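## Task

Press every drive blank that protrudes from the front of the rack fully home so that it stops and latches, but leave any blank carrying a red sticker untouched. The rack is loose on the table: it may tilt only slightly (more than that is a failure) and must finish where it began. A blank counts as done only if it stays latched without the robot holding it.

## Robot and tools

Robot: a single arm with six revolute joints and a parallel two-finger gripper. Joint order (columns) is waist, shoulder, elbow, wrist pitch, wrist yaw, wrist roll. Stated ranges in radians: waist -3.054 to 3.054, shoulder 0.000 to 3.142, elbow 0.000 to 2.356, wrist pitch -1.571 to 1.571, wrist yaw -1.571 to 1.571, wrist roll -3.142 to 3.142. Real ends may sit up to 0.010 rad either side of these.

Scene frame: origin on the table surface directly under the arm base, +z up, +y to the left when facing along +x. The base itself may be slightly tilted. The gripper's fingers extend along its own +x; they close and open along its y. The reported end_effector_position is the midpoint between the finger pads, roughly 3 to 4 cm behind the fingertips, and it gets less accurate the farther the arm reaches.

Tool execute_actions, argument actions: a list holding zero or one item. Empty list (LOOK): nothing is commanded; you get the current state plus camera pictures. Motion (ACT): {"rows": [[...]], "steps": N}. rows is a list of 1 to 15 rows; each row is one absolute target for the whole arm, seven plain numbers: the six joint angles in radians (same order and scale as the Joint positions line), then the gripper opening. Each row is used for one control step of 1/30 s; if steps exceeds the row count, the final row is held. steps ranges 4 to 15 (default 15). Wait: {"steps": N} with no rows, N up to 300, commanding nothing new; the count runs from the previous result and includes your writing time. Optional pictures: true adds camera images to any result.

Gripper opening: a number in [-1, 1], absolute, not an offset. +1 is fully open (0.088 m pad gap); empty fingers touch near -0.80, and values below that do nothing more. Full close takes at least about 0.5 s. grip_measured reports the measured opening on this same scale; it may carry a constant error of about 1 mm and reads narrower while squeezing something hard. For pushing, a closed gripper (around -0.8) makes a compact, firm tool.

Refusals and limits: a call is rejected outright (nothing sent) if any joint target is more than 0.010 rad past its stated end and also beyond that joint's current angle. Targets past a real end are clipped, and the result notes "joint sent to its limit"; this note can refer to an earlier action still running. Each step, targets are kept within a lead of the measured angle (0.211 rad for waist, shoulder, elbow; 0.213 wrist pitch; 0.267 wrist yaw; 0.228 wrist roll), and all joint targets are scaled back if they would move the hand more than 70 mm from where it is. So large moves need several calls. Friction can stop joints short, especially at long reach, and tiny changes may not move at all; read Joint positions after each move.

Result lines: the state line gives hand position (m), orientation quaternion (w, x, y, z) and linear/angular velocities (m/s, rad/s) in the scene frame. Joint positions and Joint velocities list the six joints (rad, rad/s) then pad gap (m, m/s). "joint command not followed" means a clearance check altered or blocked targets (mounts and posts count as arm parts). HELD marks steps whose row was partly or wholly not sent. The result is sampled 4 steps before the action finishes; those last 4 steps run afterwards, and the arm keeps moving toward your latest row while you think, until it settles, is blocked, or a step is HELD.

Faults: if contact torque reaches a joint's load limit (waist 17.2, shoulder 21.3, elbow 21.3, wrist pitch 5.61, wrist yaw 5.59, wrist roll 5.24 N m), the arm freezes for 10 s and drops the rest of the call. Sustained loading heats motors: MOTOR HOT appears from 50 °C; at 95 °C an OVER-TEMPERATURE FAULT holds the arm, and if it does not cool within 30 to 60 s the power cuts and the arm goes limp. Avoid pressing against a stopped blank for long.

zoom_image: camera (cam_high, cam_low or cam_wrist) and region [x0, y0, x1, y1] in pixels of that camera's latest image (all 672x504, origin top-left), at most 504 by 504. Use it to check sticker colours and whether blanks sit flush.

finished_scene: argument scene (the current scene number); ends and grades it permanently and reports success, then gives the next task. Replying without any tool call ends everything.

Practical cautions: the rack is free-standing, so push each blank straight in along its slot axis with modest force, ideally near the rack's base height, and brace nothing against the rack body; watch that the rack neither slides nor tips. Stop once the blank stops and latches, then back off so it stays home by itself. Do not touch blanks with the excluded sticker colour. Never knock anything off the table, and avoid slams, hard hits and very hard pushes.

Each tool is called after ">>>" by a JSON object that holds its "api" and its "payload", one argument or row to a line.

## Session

>>> {"api": "execute_actions", "payload": {
  "actions": []
}}

Scene clock: 0.00 s of 4500.00 s.
end_effector_position=(+0.3344, -0.1439, +0.1852) grip_measured=+0.823 end_effector_quat_wxyz=(-0.151, +0.854, -0.418, -0.271) end_effector_velocity=(-0.000, +0.002, -0.002) end_effector_angular_velocity=(+0.020, -0.000, +0.008)
Joint positions: [-0.356  1.271  0.669 -0.03   0.419 -2.606  0.079]
Joint velocities: [-0.002 -0.002 -0.002 -0.007 -0.022  0.007 -0.   ]
Heat: hottest wrist roll 26 °C (+0.0 °C/min).

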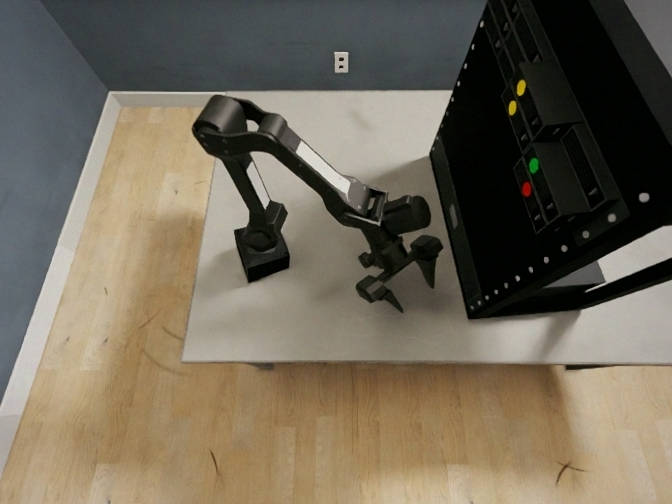

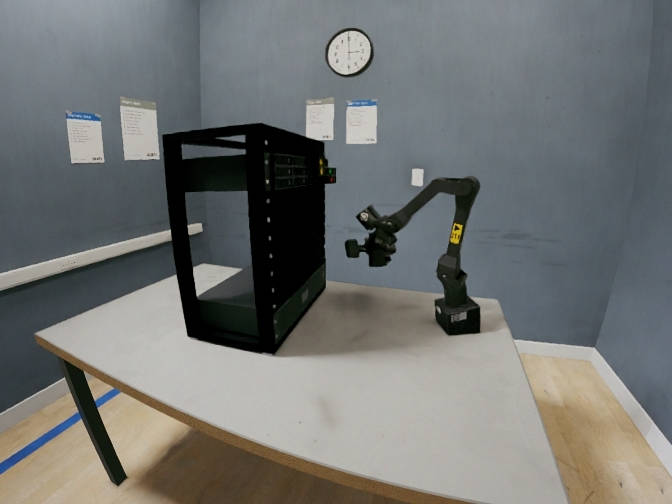

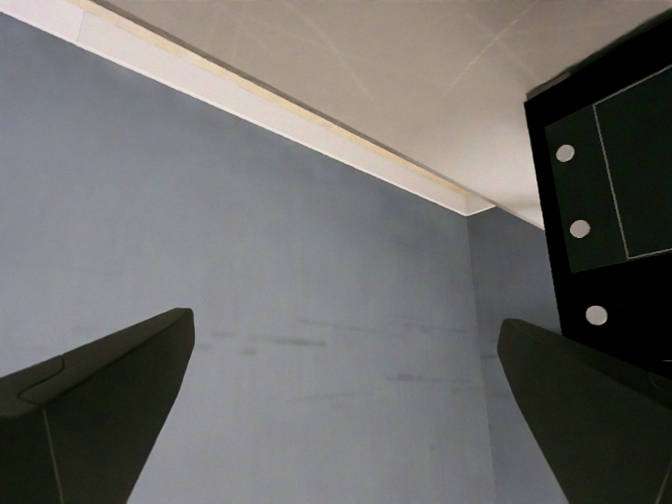

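>>> {"api": "execute_actions", "payload": {
  "actions": [
    {"rows":[[-0.3,0.7,0.7,-0.2,0.2,0,-0.9]]}
  ]
}}

>>> {"api": "execute_actions", "payload": {
  "actions": [
    {"rows":[[-0.2,0.8,1.25,-0.45,-0.15,0,-0.9]]}
  ]
}}

>>> {"api": "execute_actions", "payload": {
  "actions": [
    {"steps":27}
  ],
  "pictures": true
}}

Scene clock: 0.50 s of 4500.00 s.
end_effector_position=(+0.3170, -0.0800, +0.3017) grip_measured=-0.389 end_effector_quat_wxyz=(-0.446, +0.838, -0.305, -0.076) end_effector_velocity=(-0.105, +0.072, +0.320) end_effector_angular_velocity=(+1.024, -1.711, -0.414)
Joint positions: [-0.305  0.801  0.688 -0.188  0.217 -2.057  0.02 ]
Joint velocities: [ 0.007 -1.057  0.051 -0.037 -0.081  1.516 -0.176]
Heat: hottest wrist roll 26 °C (+0.0 °C/min).
Steps of this call (steps 1 to 4: nothing new was sent; steps 5 to 15: the first 11 steps of this action). Readings (joint positions):
5: [-0.355 1.251 0.671 -0.056 0.392 -2.572]
6: [-0.345 1.218 0.671 -0.102 0.342 -2.519]
8: [-0.322 1.128 0.672 -0.141 0.279 -2.417]
12: [-0.307 0.931 0.687 -0.177 0.230 -2.211]
15: the state above

Scene clock: 1.00 s of 4500.00 s.
end_effector_position=(+0.3264, +0.0111, +0.4426) grip_measured=-0.812 end_effector_quat_wxyz=(+0.768, -0.627, +0.107, +0.075) end_effector_velocity=(-0.049, +0.089, +0.458) end_effector_angular_velocity=(+1.404, -1.017, -0.059)
Joint positions: [-0.208  0.791  1.126 -0.43  -0.12  -1.31   0.   ]
Joint velocities: [ 0.037  0.002  1.082 -0.066 -0.212  1.516  0.   ]
Heat: hottest wrist roll 26 °C (+0.0 °C/min).
Steps of this call (steps 1 to 4: the last 4 steps of your previous action; steps 5 to 15: the first 11 steps of this action). Readings (joint positions):
5: [-0.297 0.732 0.718 -0.241 0.176 -1.799]
6: [-0.276 0.747 0.756 -0.295 0.108 -1.748]
8: [-0.237 0.778 0.839 -0.360 -0.006 -1.645]
12: [-0.213 0.790 1.006 -0.415 -0.094 -1.453]
15: the state above

Scene clock: 1.90 s of 4500.00 s.
end_effector_position=(+0.3199, +0.0206, +0.4845) grip_measured=-0.812 end_effector_quat_wxyz=(+0.994, -0.058, +0.088, +0.012) end_effector_velocity=(-0.001, +0.000, -0.002) end_effector_angular_velocity=(+0.384, +0.013, -0.065)
Joint positions: [-0.203  0.795  1.235 -0.449 -0.144 -0.05   0.   ]
Joint velocities: [-0.002 -0.002 -0.002 -0.007 -0.007  0.388  0.   ]
Heat: hottest wrist roll 26 °C (+0.0 °C/min).
Kept back: nothing.
Steps of this call (steps 1 to 4: the last 4 steps of your previous action; steps 5 to 27: the robot went on to your last target). Readings (joint positions):
1: [-0.207 0.791 1.157 -0.432 -0.127 -1.258]
2: [-0.206 0.791 1.183 -0.433 -0.131 -1.206]
4: [-0.205 0.790 1.215 -0.438 -0.137 -1.104]
8: [-0.204 0.792 1.227 -0.448 -0.142 -0.899]
27: the state above

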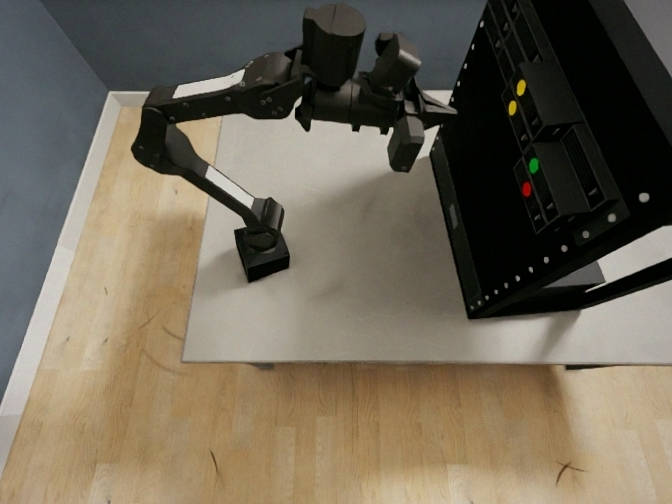

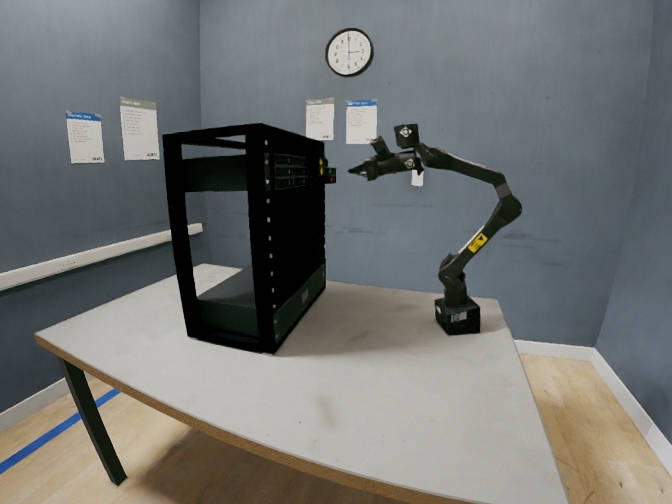

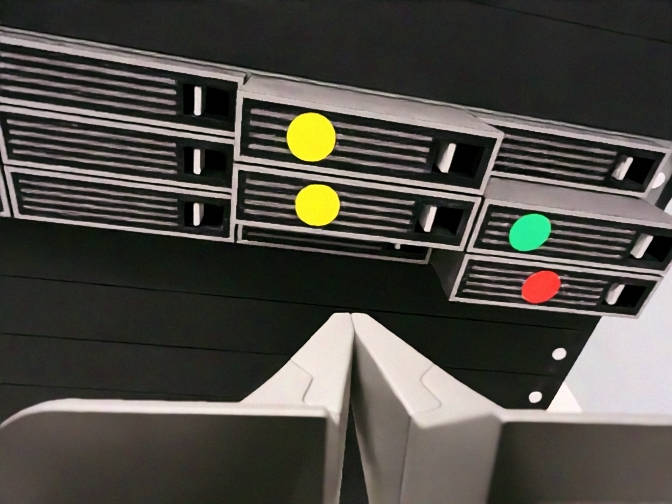

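>>> {"api": "execute_actions", "payload": {
  "actions": [
    {"rows":[[-0.15,1.05,1.45,-0.40,-0.2,0,-0.9]]}
  ]
}}

>>> {"api": "execute_actions", "payload": {
  "actions": [
    {"steps":10}
  ],
  "pictures": true
}}

Scene clock: 2.43 s of 4500.00 s.
end_effector_position=(+0.3822, +0.0362, +0.4959) grip_measured=-0.812 end_effector_quat_wxyz=(+0.993, -0.032, +0.099, +0.057) end_effector_velocity=(+0.022, +0.008, +0.008) end_effector_angular_velocity=(+0.001, -0.010, +0.050)
Joint positions: [-0.155  1.039  1.417 -0.407 -0.192 -0.007  0.   ]
Joint velocities: [ 0.012  0.085  0.076  0.022 -0.037 -0.007  0.   ]
Heat: hottest elbow 26 °C (+0.0 °C/min).
Steps of this call (steps 1 to 5: the robot went on to your last target; steps 6 to 16: the first 11 steps of this action). Readings (joint positions):
6: [-0.198 0.820 1.258 -0.459 -0.149 -0.015]
7: [-0.187 0.857 1.299 -0.439 -0.164 -0.013]
9: [-0.170 0.942 1.380 -0.406 -0.178 -0.010]
13: [-0.158 1.018 1.411 -0.407 -0.188 -0.008]
16: the state above

Scene clock: 2.77 s of 4500.00 s.
end_effector_position=(+0.3821, +0.0379, +0.5041) grip_measured=-0.812 end_effector_quat_wxyz=(+0.994, -0.033, +0.089, +0.060) end_effector_velocity=(+0.004, -0.004, -0.010) end_effector_angular_velocity=(-0.008, +0.034, -0.021)
Joint positions: [-0.153  1.042  1.436 -0.401 -0.194 -0.007  0.   ]
Joint velocities: [ 0.002  0.012 -0.002 -0.022  0.022 -0.007  0.   ]
Heat: hottest elbow 26 °C (+0.0 °C/min).
Kept back: nothing.
Steps of this call (steps 1 to 4: the last 4 steps of your previous action; steps 5 to 10: the robot went on to your last target). Readings (joint positions):
1: [-0.155 1.041 1.420 -0.406 -0.192 -0.007]
2: [-0.154 1.041 1.424 -0.404 -0.193 -0.007]
4: [-0.154 1.041 1.430 -0.402 -0.194 -0.007]
8: [-0.153 1.041 1.436 -0.401 -0.194 -0.007]
10: the state above

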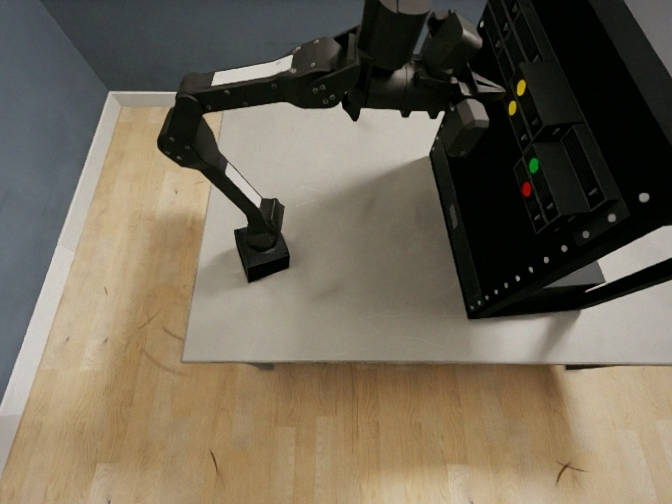

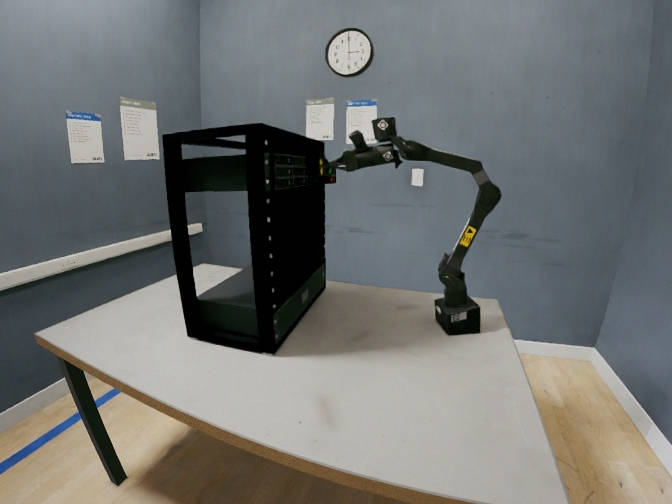

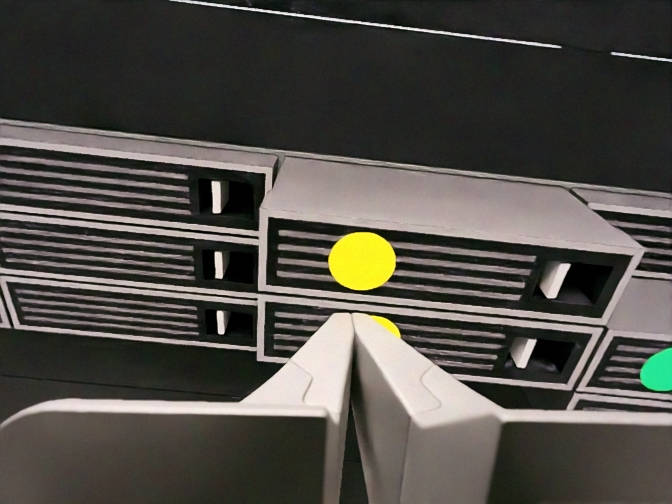

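>>> {"api": "execute_actions", "payload": {
  "actions": [
    {"rows":[[-0.18,1.06,1.455,-0.395,-0.22,0,-0.9],[-0.18,1.08,1.468,-0.39,-0.22,0,-0.9],[-0.18,1.10,1.48,-0.383,-0.22,0,-0.9],[-0.18,1.12,1.495,-0.376,-0.22,0,-0.9],[-0.18,1.14,1.51,-0.37,-0.22,0,-0.9],[-0.18,1.16,1.525,-0.365,-0.22,0,-0.9]]}
  ],
  "pictures": true
}}

Scene clock: 3.30 s of 4500.00 s.
end_effector_position=(+0.4062, +0.0331, +0.5072) grip_measured=-0.812 end_effector_quat_wxyz=(+0.994, -0.032, +0.088, +0.062) end_effector_velocity=(+0.015, -0.001, -0.007) end_effector_angular_velocity=(+0.000, +0.037, +0.022)
Joint positions: [-0.175  1.129  1.501 -0.376 -0.218 -0.006  0.   ]
Joint velocities: [-0.012  0.061  0.046 -0.022 -0.037 -0.007  0.   ]
Heat: hottest elbow 26 °C (+0.0 °C/min).
Steps of this call (steps 1 to 5: the robot went on to your last target; steps 6 to 16: the first 11 steps of this action). Readings (joint positions):
6: [-0.155 1.043 1.436 -0.401 -0.199 -0.007]
7: [-0.159 1.047 1.439 -0.400 -0.203 -0.007]
9: [-0.167 1.065 1.453 -0.392 -0.207 -0.007]
13: [-0.174 1.120 1.493 -0.374 -0.215 -0.006]
16: the state above

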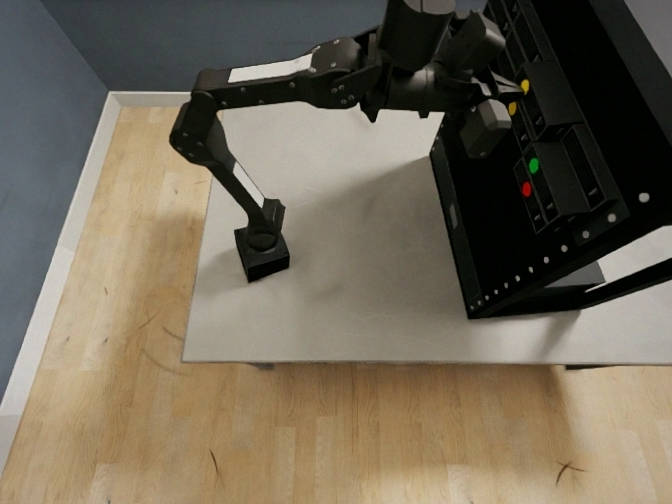

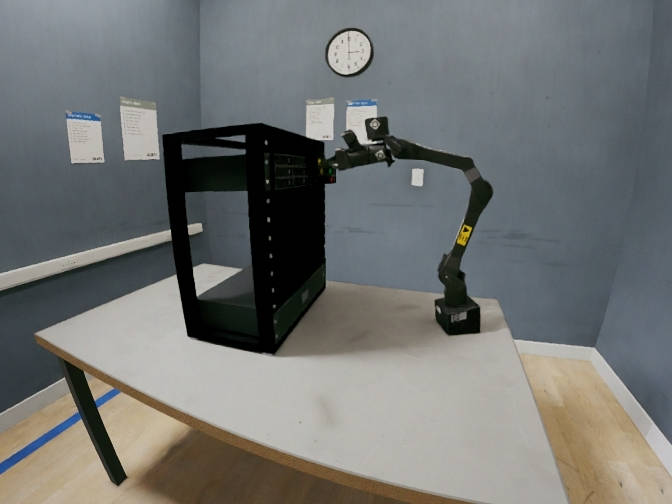

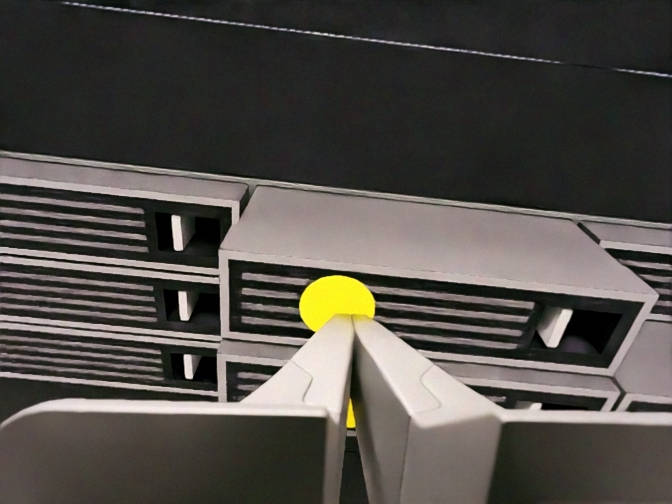

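>>> {"api": "execute_actions", "payload": {
  "actions": [
    {"rows":[[-0.175,1.17,1.54,-0.368,-0.22,0,-0.9],[-0.17,1.19,1.56,-0.368,-0.22,0,-0.9],[-0.17,1.21,1.58,-0.368,-0.21,0,-0.9],[-0.165,1.23,1.60,-0.368,-0.21,0,-0.9],[-0.16,1.25,1.62,-0.368,-0.21,0,-0.9],[-0.16,1.27,1.64,-0.368,-0.21,0,-0.9],[-0.16,1.29,1.66,-0.368,-0.21,0,-0.9],[-0.16,1.31,1.68,-0.368,-0.21,0,-0.9]]}
  ]
}}

>>> {"api": "execute_actions", "payload": {
  "actions": [
    {"steps":10}
  ],
  "pictures": true
}}

Scene clock: 3.80 s of 4500.00 s.
end_effector_position=(+0.4376, +0.0348, +0.5135) grip_measured=-0.812 end_effector_quat_wxyz=(+0.993, -0.031, +0.092, +0.067) end_effector_velocity=(+0.011, -0.000, +0.033) end_effector_angular_velocity=(-0.030, -0.070, -0.010)
Joint positions: [-0.164  1.256  1.633 -0.391 -0.22  -0.006  0.   ]
Joint velocities: [ 0.002  0.061  0.134 -0.007  0.022 -0.022  0.   ]
Heat: hottest elbow 26 °C (+0.0 °C/min).
Steps of this call (steps 1 to 4: the last 4 steps of your previous action; steps 5 to 15: the first 11 steps of this action). Readings (joint positions):
5: [-0.175 1.139 1.508 -0.375 -0.220 -0.006]
6: [-0.175 1.144 1.514 -0.377 -0.221 -0.006]
8: [-0.173 1.165 1.535 -0.378 -0.221 -0.006]
12: [-0.166 1.232 1.599 -0.379 -0.221 -0.006]
15: the state above

Scene clock: 4.13 s of 4500.00 s.
end_effector_position=(+0.4389, +0.0347, +0.5134) grip_measured=-0.812 end_effector_quat_wxyz=(+0.993, -0.031, +0.096, +0.067) end_effector_velocity=(-0.000, -0.000, -0.005) end_effector_angular_velocity=(-0.004, +0.021, +0.004)
Joint positions: [-0.164  1.264  1.646 -0.403 -0.22  -0.006  0.   ]
Joint velocities: [-0.002  0.002  0.002 -0.022 -0.007 -0.007  0.   ]
Heat: hottest elbow 26 °C (+0.0 °C/min).
Kept back: nothing.
Steps of this call (steps 1 to 4: the last 4 steps of your previous action; steps 5 to 10: the robot went on to your last target). Readings (joint positions):
1: [-0.164 1.259 1.637 -0.394 -0.220 -0.006]
2: [-0.164 1.260 1.640 -0.396 -0.220 -0.006]
4: [-0.164 1.262 1.643 -0.400 -0.220 -0.006]
8: [-0.164 1.264 1.646 -0.403 -0.220 -0.006]
10: the state above

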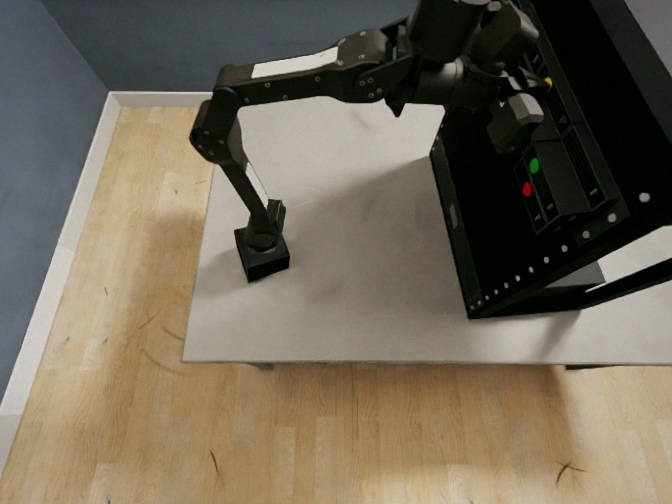

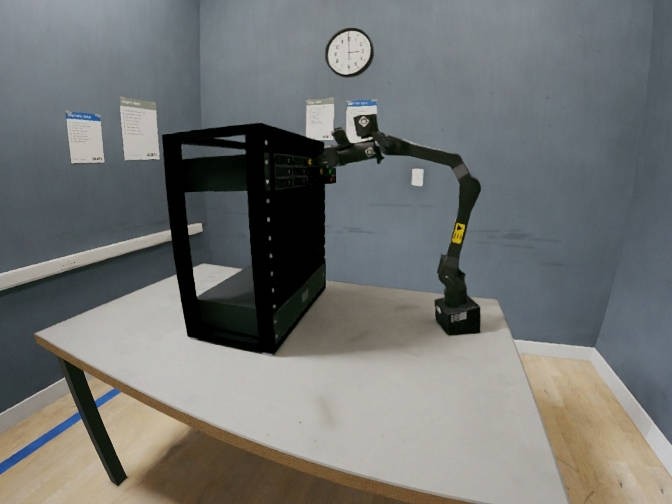

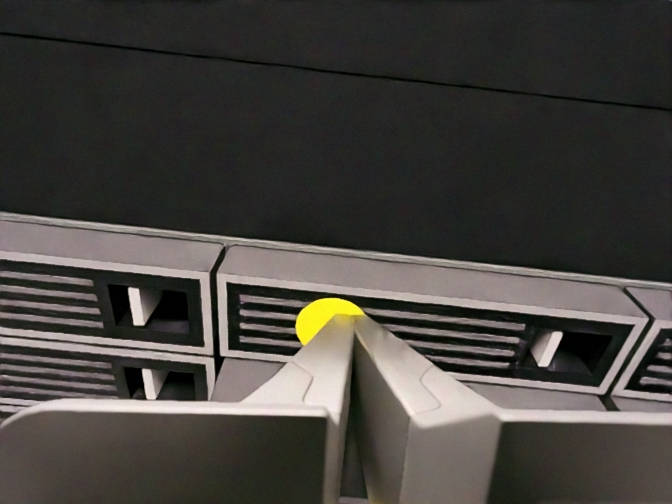

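>>> {"api": "execute_actions", "payload": {
  "actions": [
    {"rows":[[-0.16,1.34,1.70,-0.36,-0.21,0,-0.9]],"steps":8}
  ]
}}

>>> {"api": "execute_actions", "payload": {
  "actions": [
    {"rows":[[-0.18,1.0,1.41,-0.41,-0.22,0,-0.9]],"steps":12}
  ]
}}

>>> {"api": "execute_actions", "payload": {
  "actions": [
    {"rows":[[-0.18,1.0,1.33,-0.33,-0.22,0,-0.9]],"steps":10}
  ]
}}

>>> {"api": "execute_actions", "payload": {
  "actions": [
    {"rows":[[-0.18,1.02,1.343,-0.325,-0.22,0,-0.9],[-0.18,1.04,1.356,-0.32,-0.22,0,-0.9],[-0.18,1.06,1.37,-0.313,-0.22,0,-0.9],[-0.18,1.08,1.385,-0.306,-0.22,0,-0.9],[-0.18,1.10,1.40,-0.30,-0.22,0,-0.9],[-0.18,1.12,1.415,-0.295,-0.22,0,-0.9]]}
  ],
  "pictures": true
}}

Scene clock: 4.47 s of 4500.00 s.
end_effector_position=(+0.4406, +0.0345, +0.5125) grip_measured=-0.812 end_effector_quat_wxyz=(+0.992, -0.030, +0.099, +0.067) end_effector_velocity=(+0.001, +0.000, +0.000) end_effector_angular_velocity=(-0.019, +0.010, +0.008)
Joint positions: [-0.164  1.272  1.655 -0.412 -0.22  -0.006  0.   ]
Joint velocities: [-0.002  0.012  0.022 -0.022 -0.007 -0.022  0.   ]
Heat: hottest elbow 26 °C (+0.0 °C/min).
Steps of this call (steps 1 to 6: the robot went on to your last target; steps 7 to 10: the first 4 steps of this action). Readings (joint positions):
7: [-0.164 1.268 1.649 -0.406 -0.220 -0.006]
8: [-0.164 1.270 1.653 -0.409 -0.220 -0.006]
10: the state above

Scene clock: 4.87 s of 4500.00 s.
end_effector_position=(+0.3785, +0.0362, +0.5158) grip_measured=-0.812 end_effector_quat_wxyz=(+0.995, -0.034, +0.076, +0.062) end_effector_velocity=(-0.148, +0.017, +0.071) end_effector_angular_velocity=(-0.032, -0.270, +0.019)
Joint positions: [-0.175  1.039  1.461 -0.403 -0.218 -0.006  0.   ]
Joint velocities: [-0.012 -0.501 -0.222 -0.007 -0.007 -0.007  0.   ]
Heat: hottest elbow 26 °C (+0.0 °C/min).
Steps of this call (steps 1 to 4: the last 4 steps of your previous action; steps 5 to 12: the first 8 steps of this action). Readings (joint positions):
5: [-0.165 1.246 1.634 -0.395 -0.220 -0.006]
6: [-0.166 1.216 1.592 -0.376 -0.220 -0.006]
8: [-0.171 1.147 1.524 -0.390 -0.218 -0.006]
12: the state above

Scene clock: 5.20 s of 4500.00 s.
end_effector_position=(+0.3774, +0.0339, +0.4929) grip_measured=-0.812 end_effector_quat_wxyz=(+0.994, -0.032, +0.085, +0.061) end_effector_velocity=(+0.018, -0.011, -0.073) end_effector_angular_velocity=(-0.014, +0.105, -0.020)
Joint positions: [-0.176  1.005  1.357 -0.352 -0.218 -0.006  0.   ]
Joint velocities: [-0.007 -0.002 -0.222  0.11   0.007 -0.022  0.   ]
Heat: hottest elbow 26 °C (+0.0 °C/min).
Steps of this call (steps 1 to 4: the last 4 steps of your previous action; steps 5 to 10: the first 6 steps of this action). Readings (joint positions):
5: [-0.176 1.007 1.425 -0.390 -0.218 -0.006]
6: [-0.176 1.005 1.406 -0.375 -0.218 -0.006]
8: [-0.176 1.004 1.377 -0.361 -0.218 -0.006]
10: the state above

Scene clock: 5.70 s of 4500.00 s.
end_effector_position=(+0.4047, +0.0306, +0.4844) grip_measured=-0.812 end_effector_quat_wxyz=(+0.993, -0.031, +0.092, +0.060) end_effector_velocity=(+0.011, -0.001, -0.002) end_effector_angular_velocity=(-0.021, +0.014, -0.002)
Joint positions: [-0.177  1.094  1.387 -0.307 -0.219 -0.006  0.   ]
Joint velocities: [ 0.002  0.042  0.032 -0.007  0.007 -0.022  0.   ]
Heat: hottest elbow 27 °C (+10.5 °C/min).
Steps of this call (steps 1 to 4: the last 4 steps of your previous action; steps 5 to 15: the first 11 steps of this action). Readings (joint positions):
5: [-0.177 1.005 1.348 -0.334 -0.218 -0.006]
6: [-0.177 1.007 1.348 -0.332 -0.218 -0.006]
8: [-0.177 1.022 1.351 -0.323 -0.218 -0.006]
12: [-0.177 1.082 1.380 -0.306 -0.218 -0.006]
15: the state above

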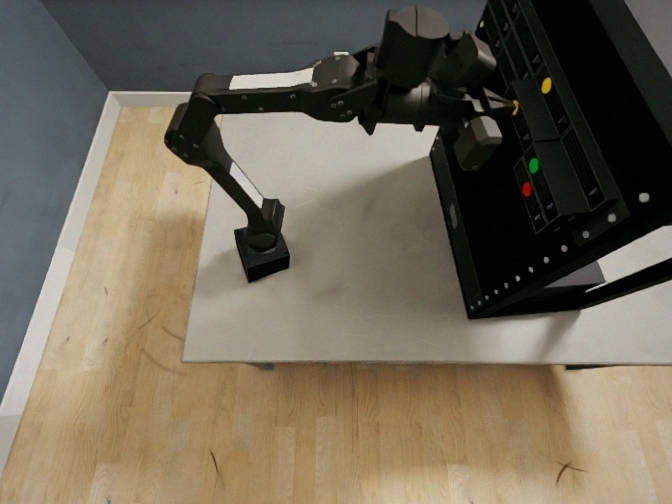

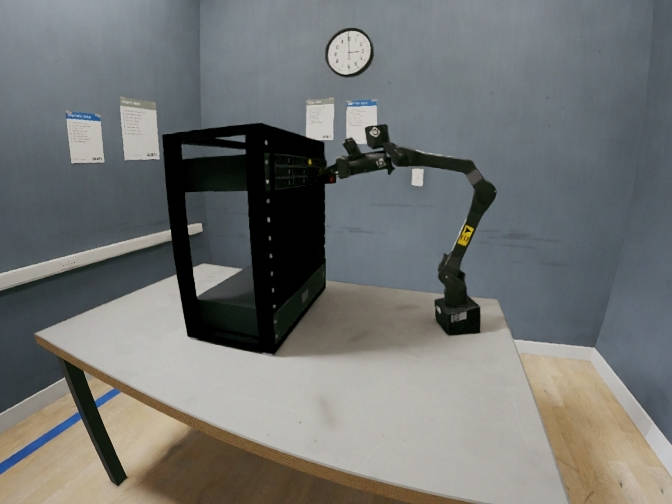

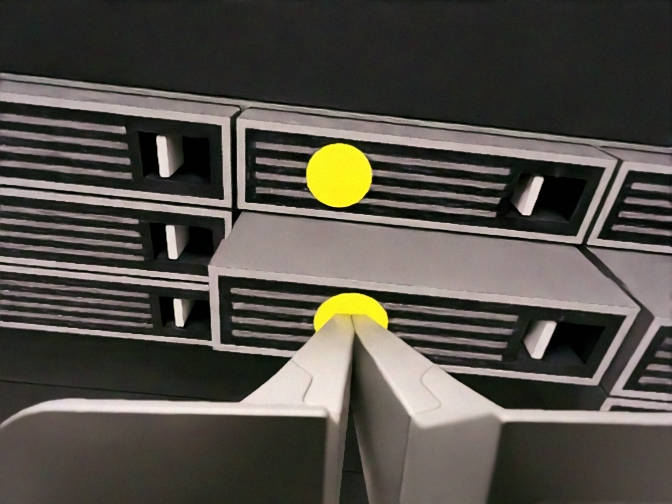

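>>> {"api": "execute_actions", "payload": {
  "actions": [
    {"rows":[[-0.175,1.13,1.425,-0.295,-0.22,0,-0.9],[-0.17,1.15,1.442,-0.292,-0.22,0,-0.9],[-0.17,1.17,1.46,-0.289,-0.21,0,-0.9],[-0.165,1.19,1.477,-0.286,-0.21,0,-0.9],[-0.16,1.21,1.494,-0.283,-0.21,0,-0.9],[-0.16,1.23,1.51,-0.28,-0.21,0,-0.9],[-0.16,1.25,1.528,-0.277,-0.21,0,-0.9],[-0.16,1.27,1.545,-0.274,-0.21,0,-0.9]]}
  ]
}}

>>> {"api": "execute_actions", "payload": {
  "actions": [
    {"rows":[[-0.16,1.31,1.575,-0.265,-0.21,0,-0.9]]}
  ],
  "pictures": true
}}

>>> {"api": "execute_actions", "payload": {
  "actions": [
    {"rows":[[-0.2,0.92,1.28,-0.36,-0.24,0,-0.9]],"steps":13}
  ]
}}

>>> {"api": "execute_actions", "payload": {
  "actions": [
    {"rows":[[-0.55,0.98,1.33,-0.35,-0.5,0,-0.9]]}
  ]
}}

>>> {"api": "execute_actions", "payload": {
  "actions": [
    {"steps":10}
  ],
  "pictures": true
}}

Scene clock: 6.33 s of 4500.00 s.
end_effector_position=(+0.4377, +0.0330, +0.4875) grip_measured=-0.812 end_effector_quat_wxyz=(+0.993, -0.030, +0.096, +0.068) end_effector_velocity=(+0.001, +0.004, +0.017) end_effector_angular_velocity=(+0.017, +0.082, +0.011)
Joint positions: [-0.163  1.22   1.499 -0.301 -0.22  -0.006  0.   ]
Joint velocities: [-0.002  0.061  0.193 -0.212 -0.022  0.007  0.   ]
Heat: hottest elbow 27 °C (+9.5 °C/min).
Steps of this call (steps 1 to 4: the last 4 steps of your previous action; steps 5 to 8: the robot went on to your last target; steps 9 to 19: the first 11 steps of this action). Readings (joint positions):
9: [-0.177 1.103 1.394 -0.306 -0.221 -0.006]
10: [-0.176 1.107 1.398 -0.306 -0.221 -0.006]
12: [-0.174 1.128 1.415 -0.306 -0.221 -0.006]
16: [-0.166 1.194 1.470 -0.296 -0.221 -0.006]
19: the state above

Scene clock: 6.83 s of 4500.00 s.
end_effector_position=(+0.4415, +0.0326, +0.4866) grip_measured=-0.812 end_effector_quat_wxyz=(+0.992, -0.029, +0.103, +0.067) end_effector_velocity=(+0.001, +0.000, +0.002) end_effector_angular_velocity=(-0.021, -0.010, +0.010)
Joint positions: [-0.163  1.239  1.524 -0.321 -0.22  -0.006  0.   ]
Joint velocities: [-0.002  0.002  0.002  0.007 -0.007 -0.022  0.   ]
Heat: hottest elbow 27 °C (+8.8 °C/min).
Steps of this call (steps 1 to 4: the last 4 steps of your previous action; steps 5 to 15: the first 11 steps of this action). Readings (joint positions):
5: [-0.163 1.230 1.510 -0.308 -0.220 -0.006]
6: [-0.163 1.234 1.516 -0.314 -0.220 -0.006]
8: [-0.163 1.237 1.520 -0.318 -0.220 -0.006]
12: [-0.163 1.239 1.523 -0.320 -0.220 -0.006]
15: the state above

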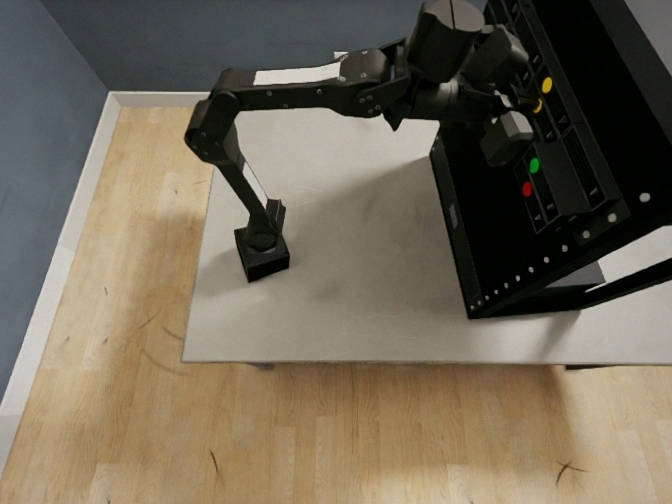

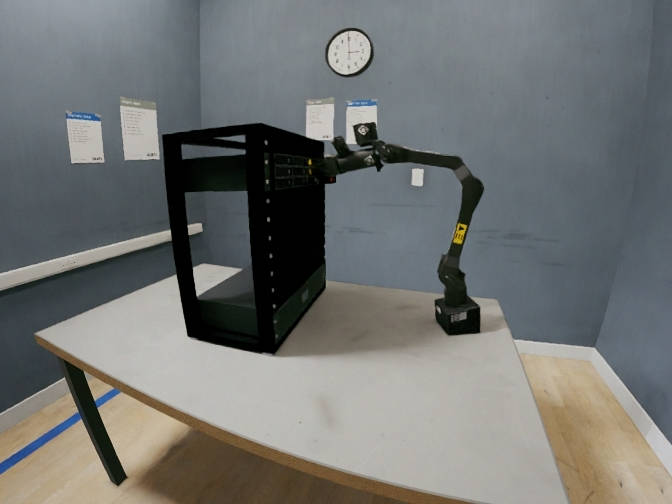

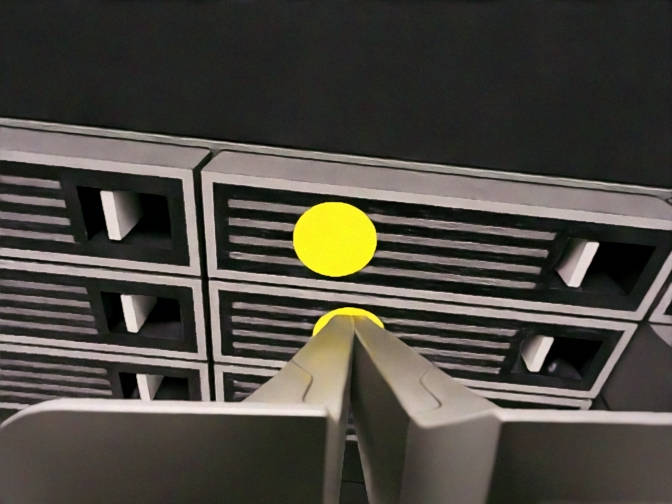

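Scene clock: 7.27 s of 4500.00 s.
end_effector_position=(+0.3670, +0.0317, +0.4920) grip_measured=-0.812 end_effector_quat_wxyz=(+0.994, -0.033, +0.080, +0.059) end_effector_velocity=(-0.178, +0.032, +0.146) end_effector_angular_velocity=(-0.041, -0.469, +0.060)
Joint positions: [-0.194  0.963  1.321 -0.348 -0.233 -0.006  0.   ]
Joint velocities: [-0.017 -0.593 -0.095 -0.022 -0.037  0.007  0.   ]
Heat: hottest elbow 27 °C (+8.3 °C/min).
Steps of this call (steps 1 to 4: the last 4 steps of your previous action; steps 5 to 13: the first 9 steps of this action). Readings (joint positions):
5: [-0.166 1.211 1.501 -0.306 -0.223 -0.006]
6: [-0.172 1.182 1.462 -0.295 -0.223 -0.006]
8: [-0.184 1.108 1.388 -0.335 -0.223 -0.006]
12: [-0.193 0.984 1.324 -0.347 -0.231 -0.006]
13: the state above

Scene clock: 7.77 s of 4500.00 s.
end_effector_position=(+0.3589, -0.0298, +0.4895) grip_measured=-0.812 end_effector_quat_wxyz=(+0.995, -0.033, +0.091, +0.017) end_effector_velocity=(-0.014, -0.023, +0.036) end_effector_angular_velocity=(-0.036, -0.088, -0.018)
Joint positions: [-0.525  0.975  1.312 -0.352 -0.481 -0.006  0.   ]
Joint velocities: [-0.183 -0.002  0.056  0.037 -0.154  0.007  0.   ]
Heat: hottest elbow 27 °C (+7.7 °C/min).
Steps of this call (steps 1 to 4: the last 4 steps of your previous action; steps 5 to 15: the first 11 steps of this action). Readings (joint positions):
5: [-0.220 0.929 1.309 -0.356 -0.286 -0.006]
6: [-0.267 0.937 1.309 -0.354 -0.342 -0.006]
8: [-0.366 0.955 1.309 -0.354 -0.404 -0.006]
12: [-0.496 0.975 1.309 -0.354 -0.460 -0.006]
15: the state above

Scene clock: 8.10 s of 4500.00 s.
end_effector_position=(+0.3575, -0.0332, +0.4914) grip_measured=-0.812 end_effector_quat_wxyz=(+0.995, -0.034, +0.089, +0.014) end_effector_velocity=(-0.001, -0.004, -0.001) end_effector_angular_velocity=(+0.007, +0.005, -0.022)
Joint positions: [-0.545  0.975  1.315 -0.351 -0.494 -0.006  0.   ]
Joint velocities: [-0.012 -0.002 -0.002 -0.007  0.007  0.007  0.   ]
Heat: hottest elbow 27 °C (+7.4 °C/min).
Kept back: nothing.
Steps of this call (steps 1 to 4: the last 4 steps of your previous action; steps 5 to 10: the robot went on to your last target). Readings (joint positions):
1: [-0.530 0.975 1.314 -0.352 -0.484 -0.006]
2: [-0.534 0.975 1.314 -0.351 -0.486 -0.006]
4: [-0.540 0.975 1.315 -0.351 -0.490 -0.006]
8: [-0.545 0.975 1.315 -0.351 -0.493 -0.006]
10: the state above

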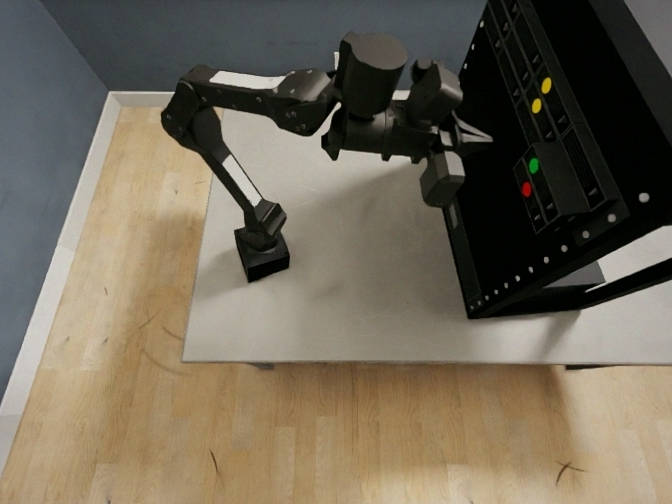

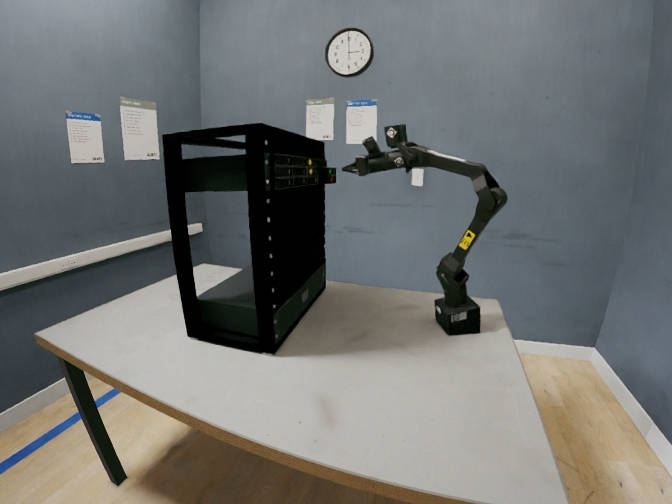

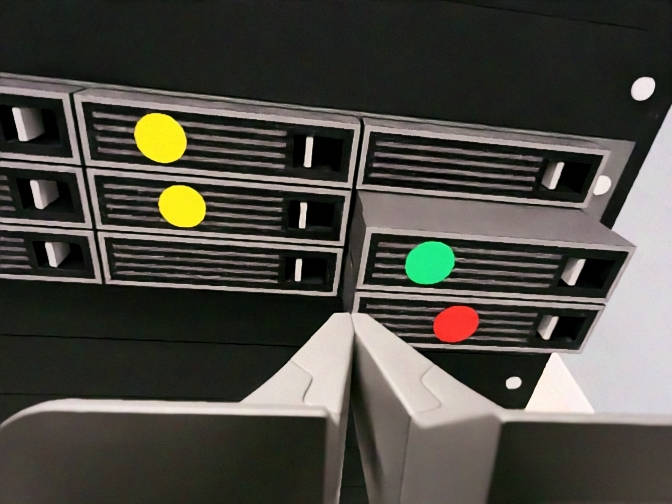

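>>> {"api": "execute_actions", "payload": {
  "actions": [
    {"rows":[[-0.6,1.02,1.36,-0.34,-0.54,0,-0.9],[-0.6,1.06,1.39,-0.33,-0.54,0,-0.9],[-0.6,1.10,1.42,-0.32,-0.54,0,-0.9],[-0.6,1.15,1.46,-0.31,-0.54,0,-0.9]]}
  ]
}}

>>> {"api": "execute_actions", "payload": {
  "actions": [
    {"steps":8}
  ],
  "pictures": true
}}

Scene clock: 8.60 s of 4500.00 s.
end_effector_position=(+0.3926, -0.0623, +0.4962) grip_measured=-0.812 end_effector_quat_wxyz=(+0.995, -0.031, +0.094, +0.007) end_effector_velocity=(+0.029, -0.021, -0.017) end_effector_angular_velocity=(+0.025, +0.053, +0.007)
Joint positions: [-0.595  1.136  1.429 -0.317 -0.531 -0.006  0.   ]
Joint velocities: [-0.022  0.125  0.056  0.007 -0.037 -0.007  0.   ]
Heat: hottest elbow 28 °C (+14.0 °C/min).
Steps of this call (steps 1 to 4: the robot went on to your last target; steps 5 to 15: the first 11 steps of this action). Readings (joint positions):
5: [-0.552 0.980 1.318 -0.351 -0.504 -0.006]
6: [-0.562 0.991 1.329 -0.349 -0.513 -0.006]
8: [-0.579 1.035 1.370 -0.334 -0.521 -0.006]
12: [-0.592 1.114 1.424 -0.319 -0.528 -0.006]
15: the state above

Scene clock: 8.87 s of 4500.00 s.
end_effector_position=(+0.3933, -0.0618, +0.5027) grip_measured=-0.812 end_effector_quat_wxyz=(+0.996, -0.035, +0.087, +0.009) end_effector_velocity=(-0.002, -0.001, -0.004) end_effector_angular_velocity=(+0.003, +0.019, -0.002)
Joint positions: [-0.596  1.141  1.446 -0.312 -0.534 -0.006  0.   ]
Joint velocities: [-0.007 -0.002 -0.002 -0.022 -0.007 -0.007  0.   ]
Heat: hottest elbow 28 °C (+13.5 °C/min).
Kept back: nothing.
Steps of this call (steps 1 to 4: the last 4 steps of your previous action; steps 5 to 8: the robot went on to your last target). Readings (joint positions):
1: [-0.595 1.139 1.431 -0.316 -0.532 -0.006]
2: [-0.596 1.141 1.433 -0.315 -0.532 -0.006]
4: [-0.596 1.141 1.438 -0.313 -0.534 -0.006]
8: the state above

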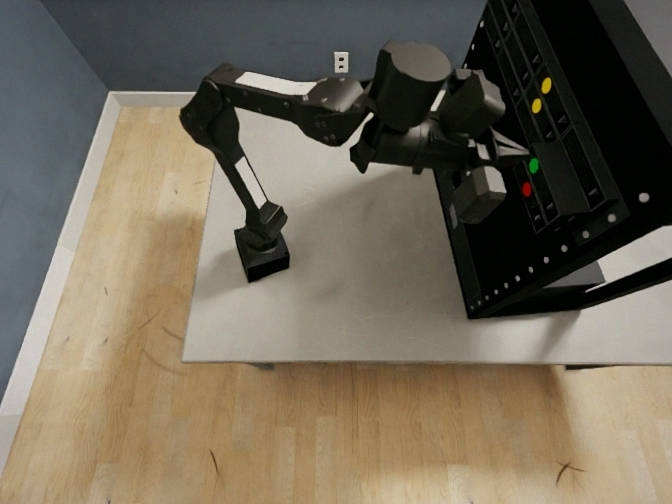

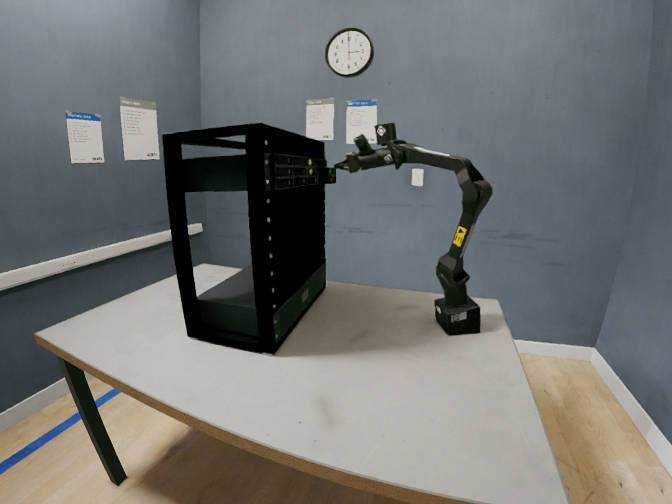

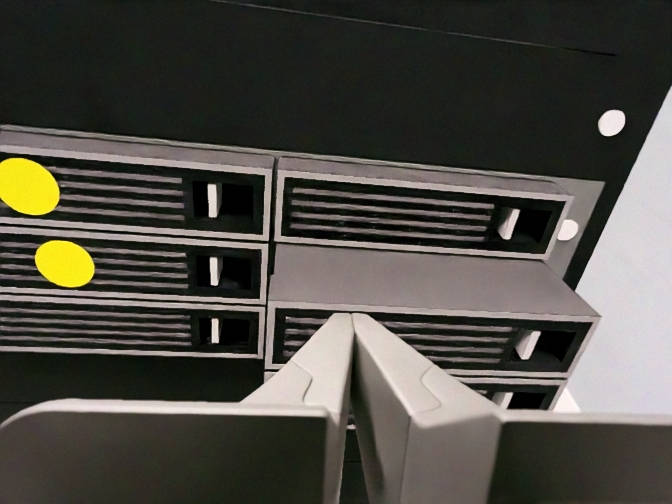

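Too high; lower 15 mm, then advance.

>>> {"api": "execute_actions", "payload": {
  "actions": [
    {"rows":[[-0.6,1.15,1.38,-0.23,-0.54,0,-0.9]],"steps":12}
  ]
}}

>>> {"api": "execute_actions", "payload": {
  "actions": [
    {"rows":[[-0.6,1.17,1.40,-0.23,-0.54,0,-0.9],[-0.6,1.19,1.412,-0.222,-0.54,0,-0.9],[-0.6,1.21,1.425,-0.215,-0.54,0,-0.9],[-0.6,1.23,1.44,-0.21,-0.54,0,-0.9],[-0.6,1.25,1.455,-0.205,-0.54,0,-0.9]]}
  ],
  "pictures": true
}}

Scene clock: 9.27 s of 4500.00 s.
end_effector_position=(+0.3980, -0.0656, +0.4961) grip_measured=-0.812 end_effector_quat_wxyz=(+0.996, -0.040, +0.077, +0.009) end_effector_velocity=(+0.009, -0.010, -0.032) end_effector_angular_velocity=(+0.014, +0.036, +0.000)
Joint positions: [-0.597  1.144  1.401 -0.242 -0.535 -0.006  0.   ]
Joint velocities: [-0.002  0.017 -0.09   0.066 -0.007 -0.007  0.   ]
Heat: hottest elbow 28 °C (+12.9 °C/min).
Steps of this call (steps 1 to 4: the robot went on to your last target; steps 5 to 12: the first 8 steps of this action). Readings (joint positions):
5: [-0.597 1.142 1.441 -0.297 -0.535 -0.006]
6: [-0.597 1.142 1.433 -0.279 -0.535 -0.006]
8: [-0.597 1.142 1.420 -0.259 -0.535 -0.006]
12: the state above

Scene clock: 9.77 s of 4500.00 s.
end_effector_position=(+0.4177, -0.0770, +0.4873) grip_measured=-0.812 end_effector_quat_wxyz=(+0.996, -0.035, +0.086, +0.014) end_effector_velocity=(+0.011, -0.002, -0.003) end_effector_angular_velocity=(-0.008, +0.017, +0.035)
Joint positions: [-0.598  1.222  1.432 -0.214 -0.546 -0.006  0.   ]
Joint velocities: [-0.002  0.051  0.042 -0.007 -0.037 -0.022  0.   ]
Heat: hottest elbow 28 °C (+12.3 °C/min).
Steps of this call (steps 1 to 4: the last 4 steps of your previous action; steps 5 to 15: the first 11 steps of this action). Readings (joint positions):
5: [-0.597 1.146 1.396 -0.234 -0.535 -0.006]
6: [-0.597 1.150 1.396 -0.231 -0.535 -0.006]
8: [-0.597 1.168 1.403 -0.224 -0.536 -0.006]
12: [-0.598 1.215 1.427 -0.214 -0.542 -0.006]
15: the state above

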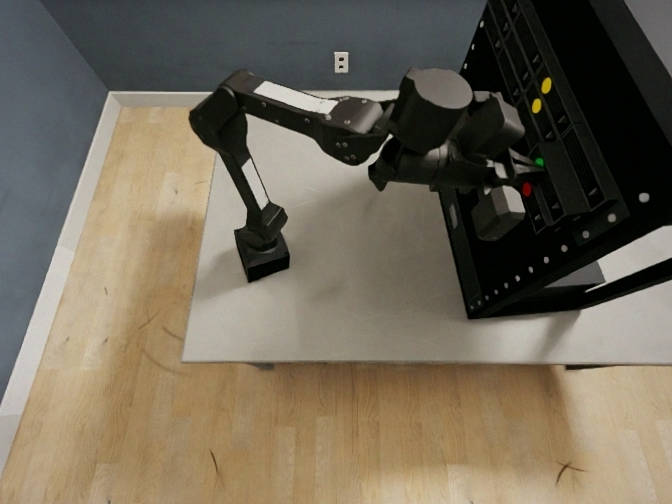

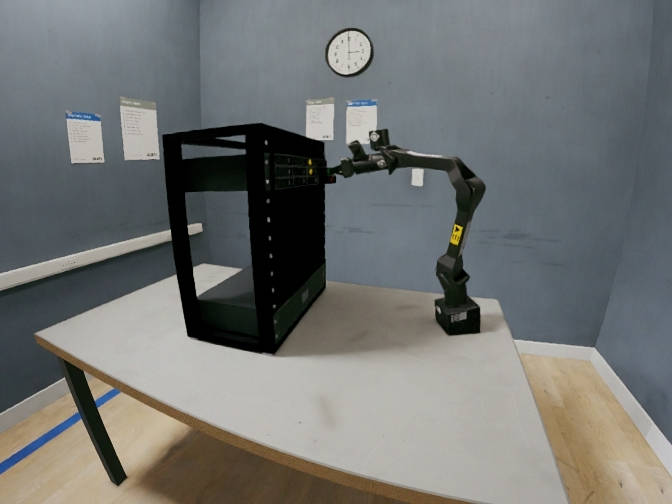

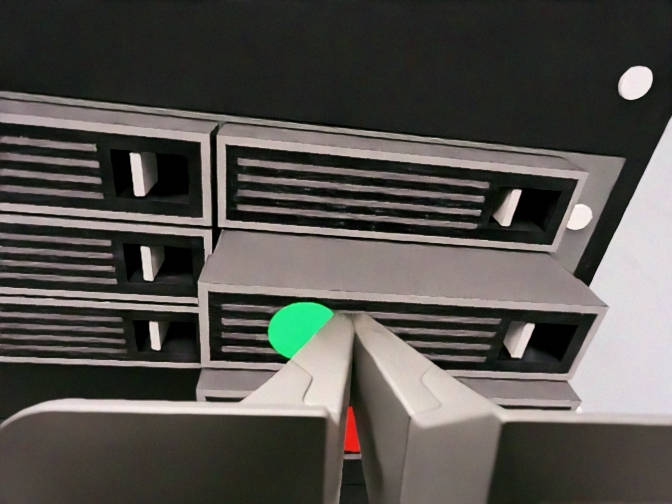

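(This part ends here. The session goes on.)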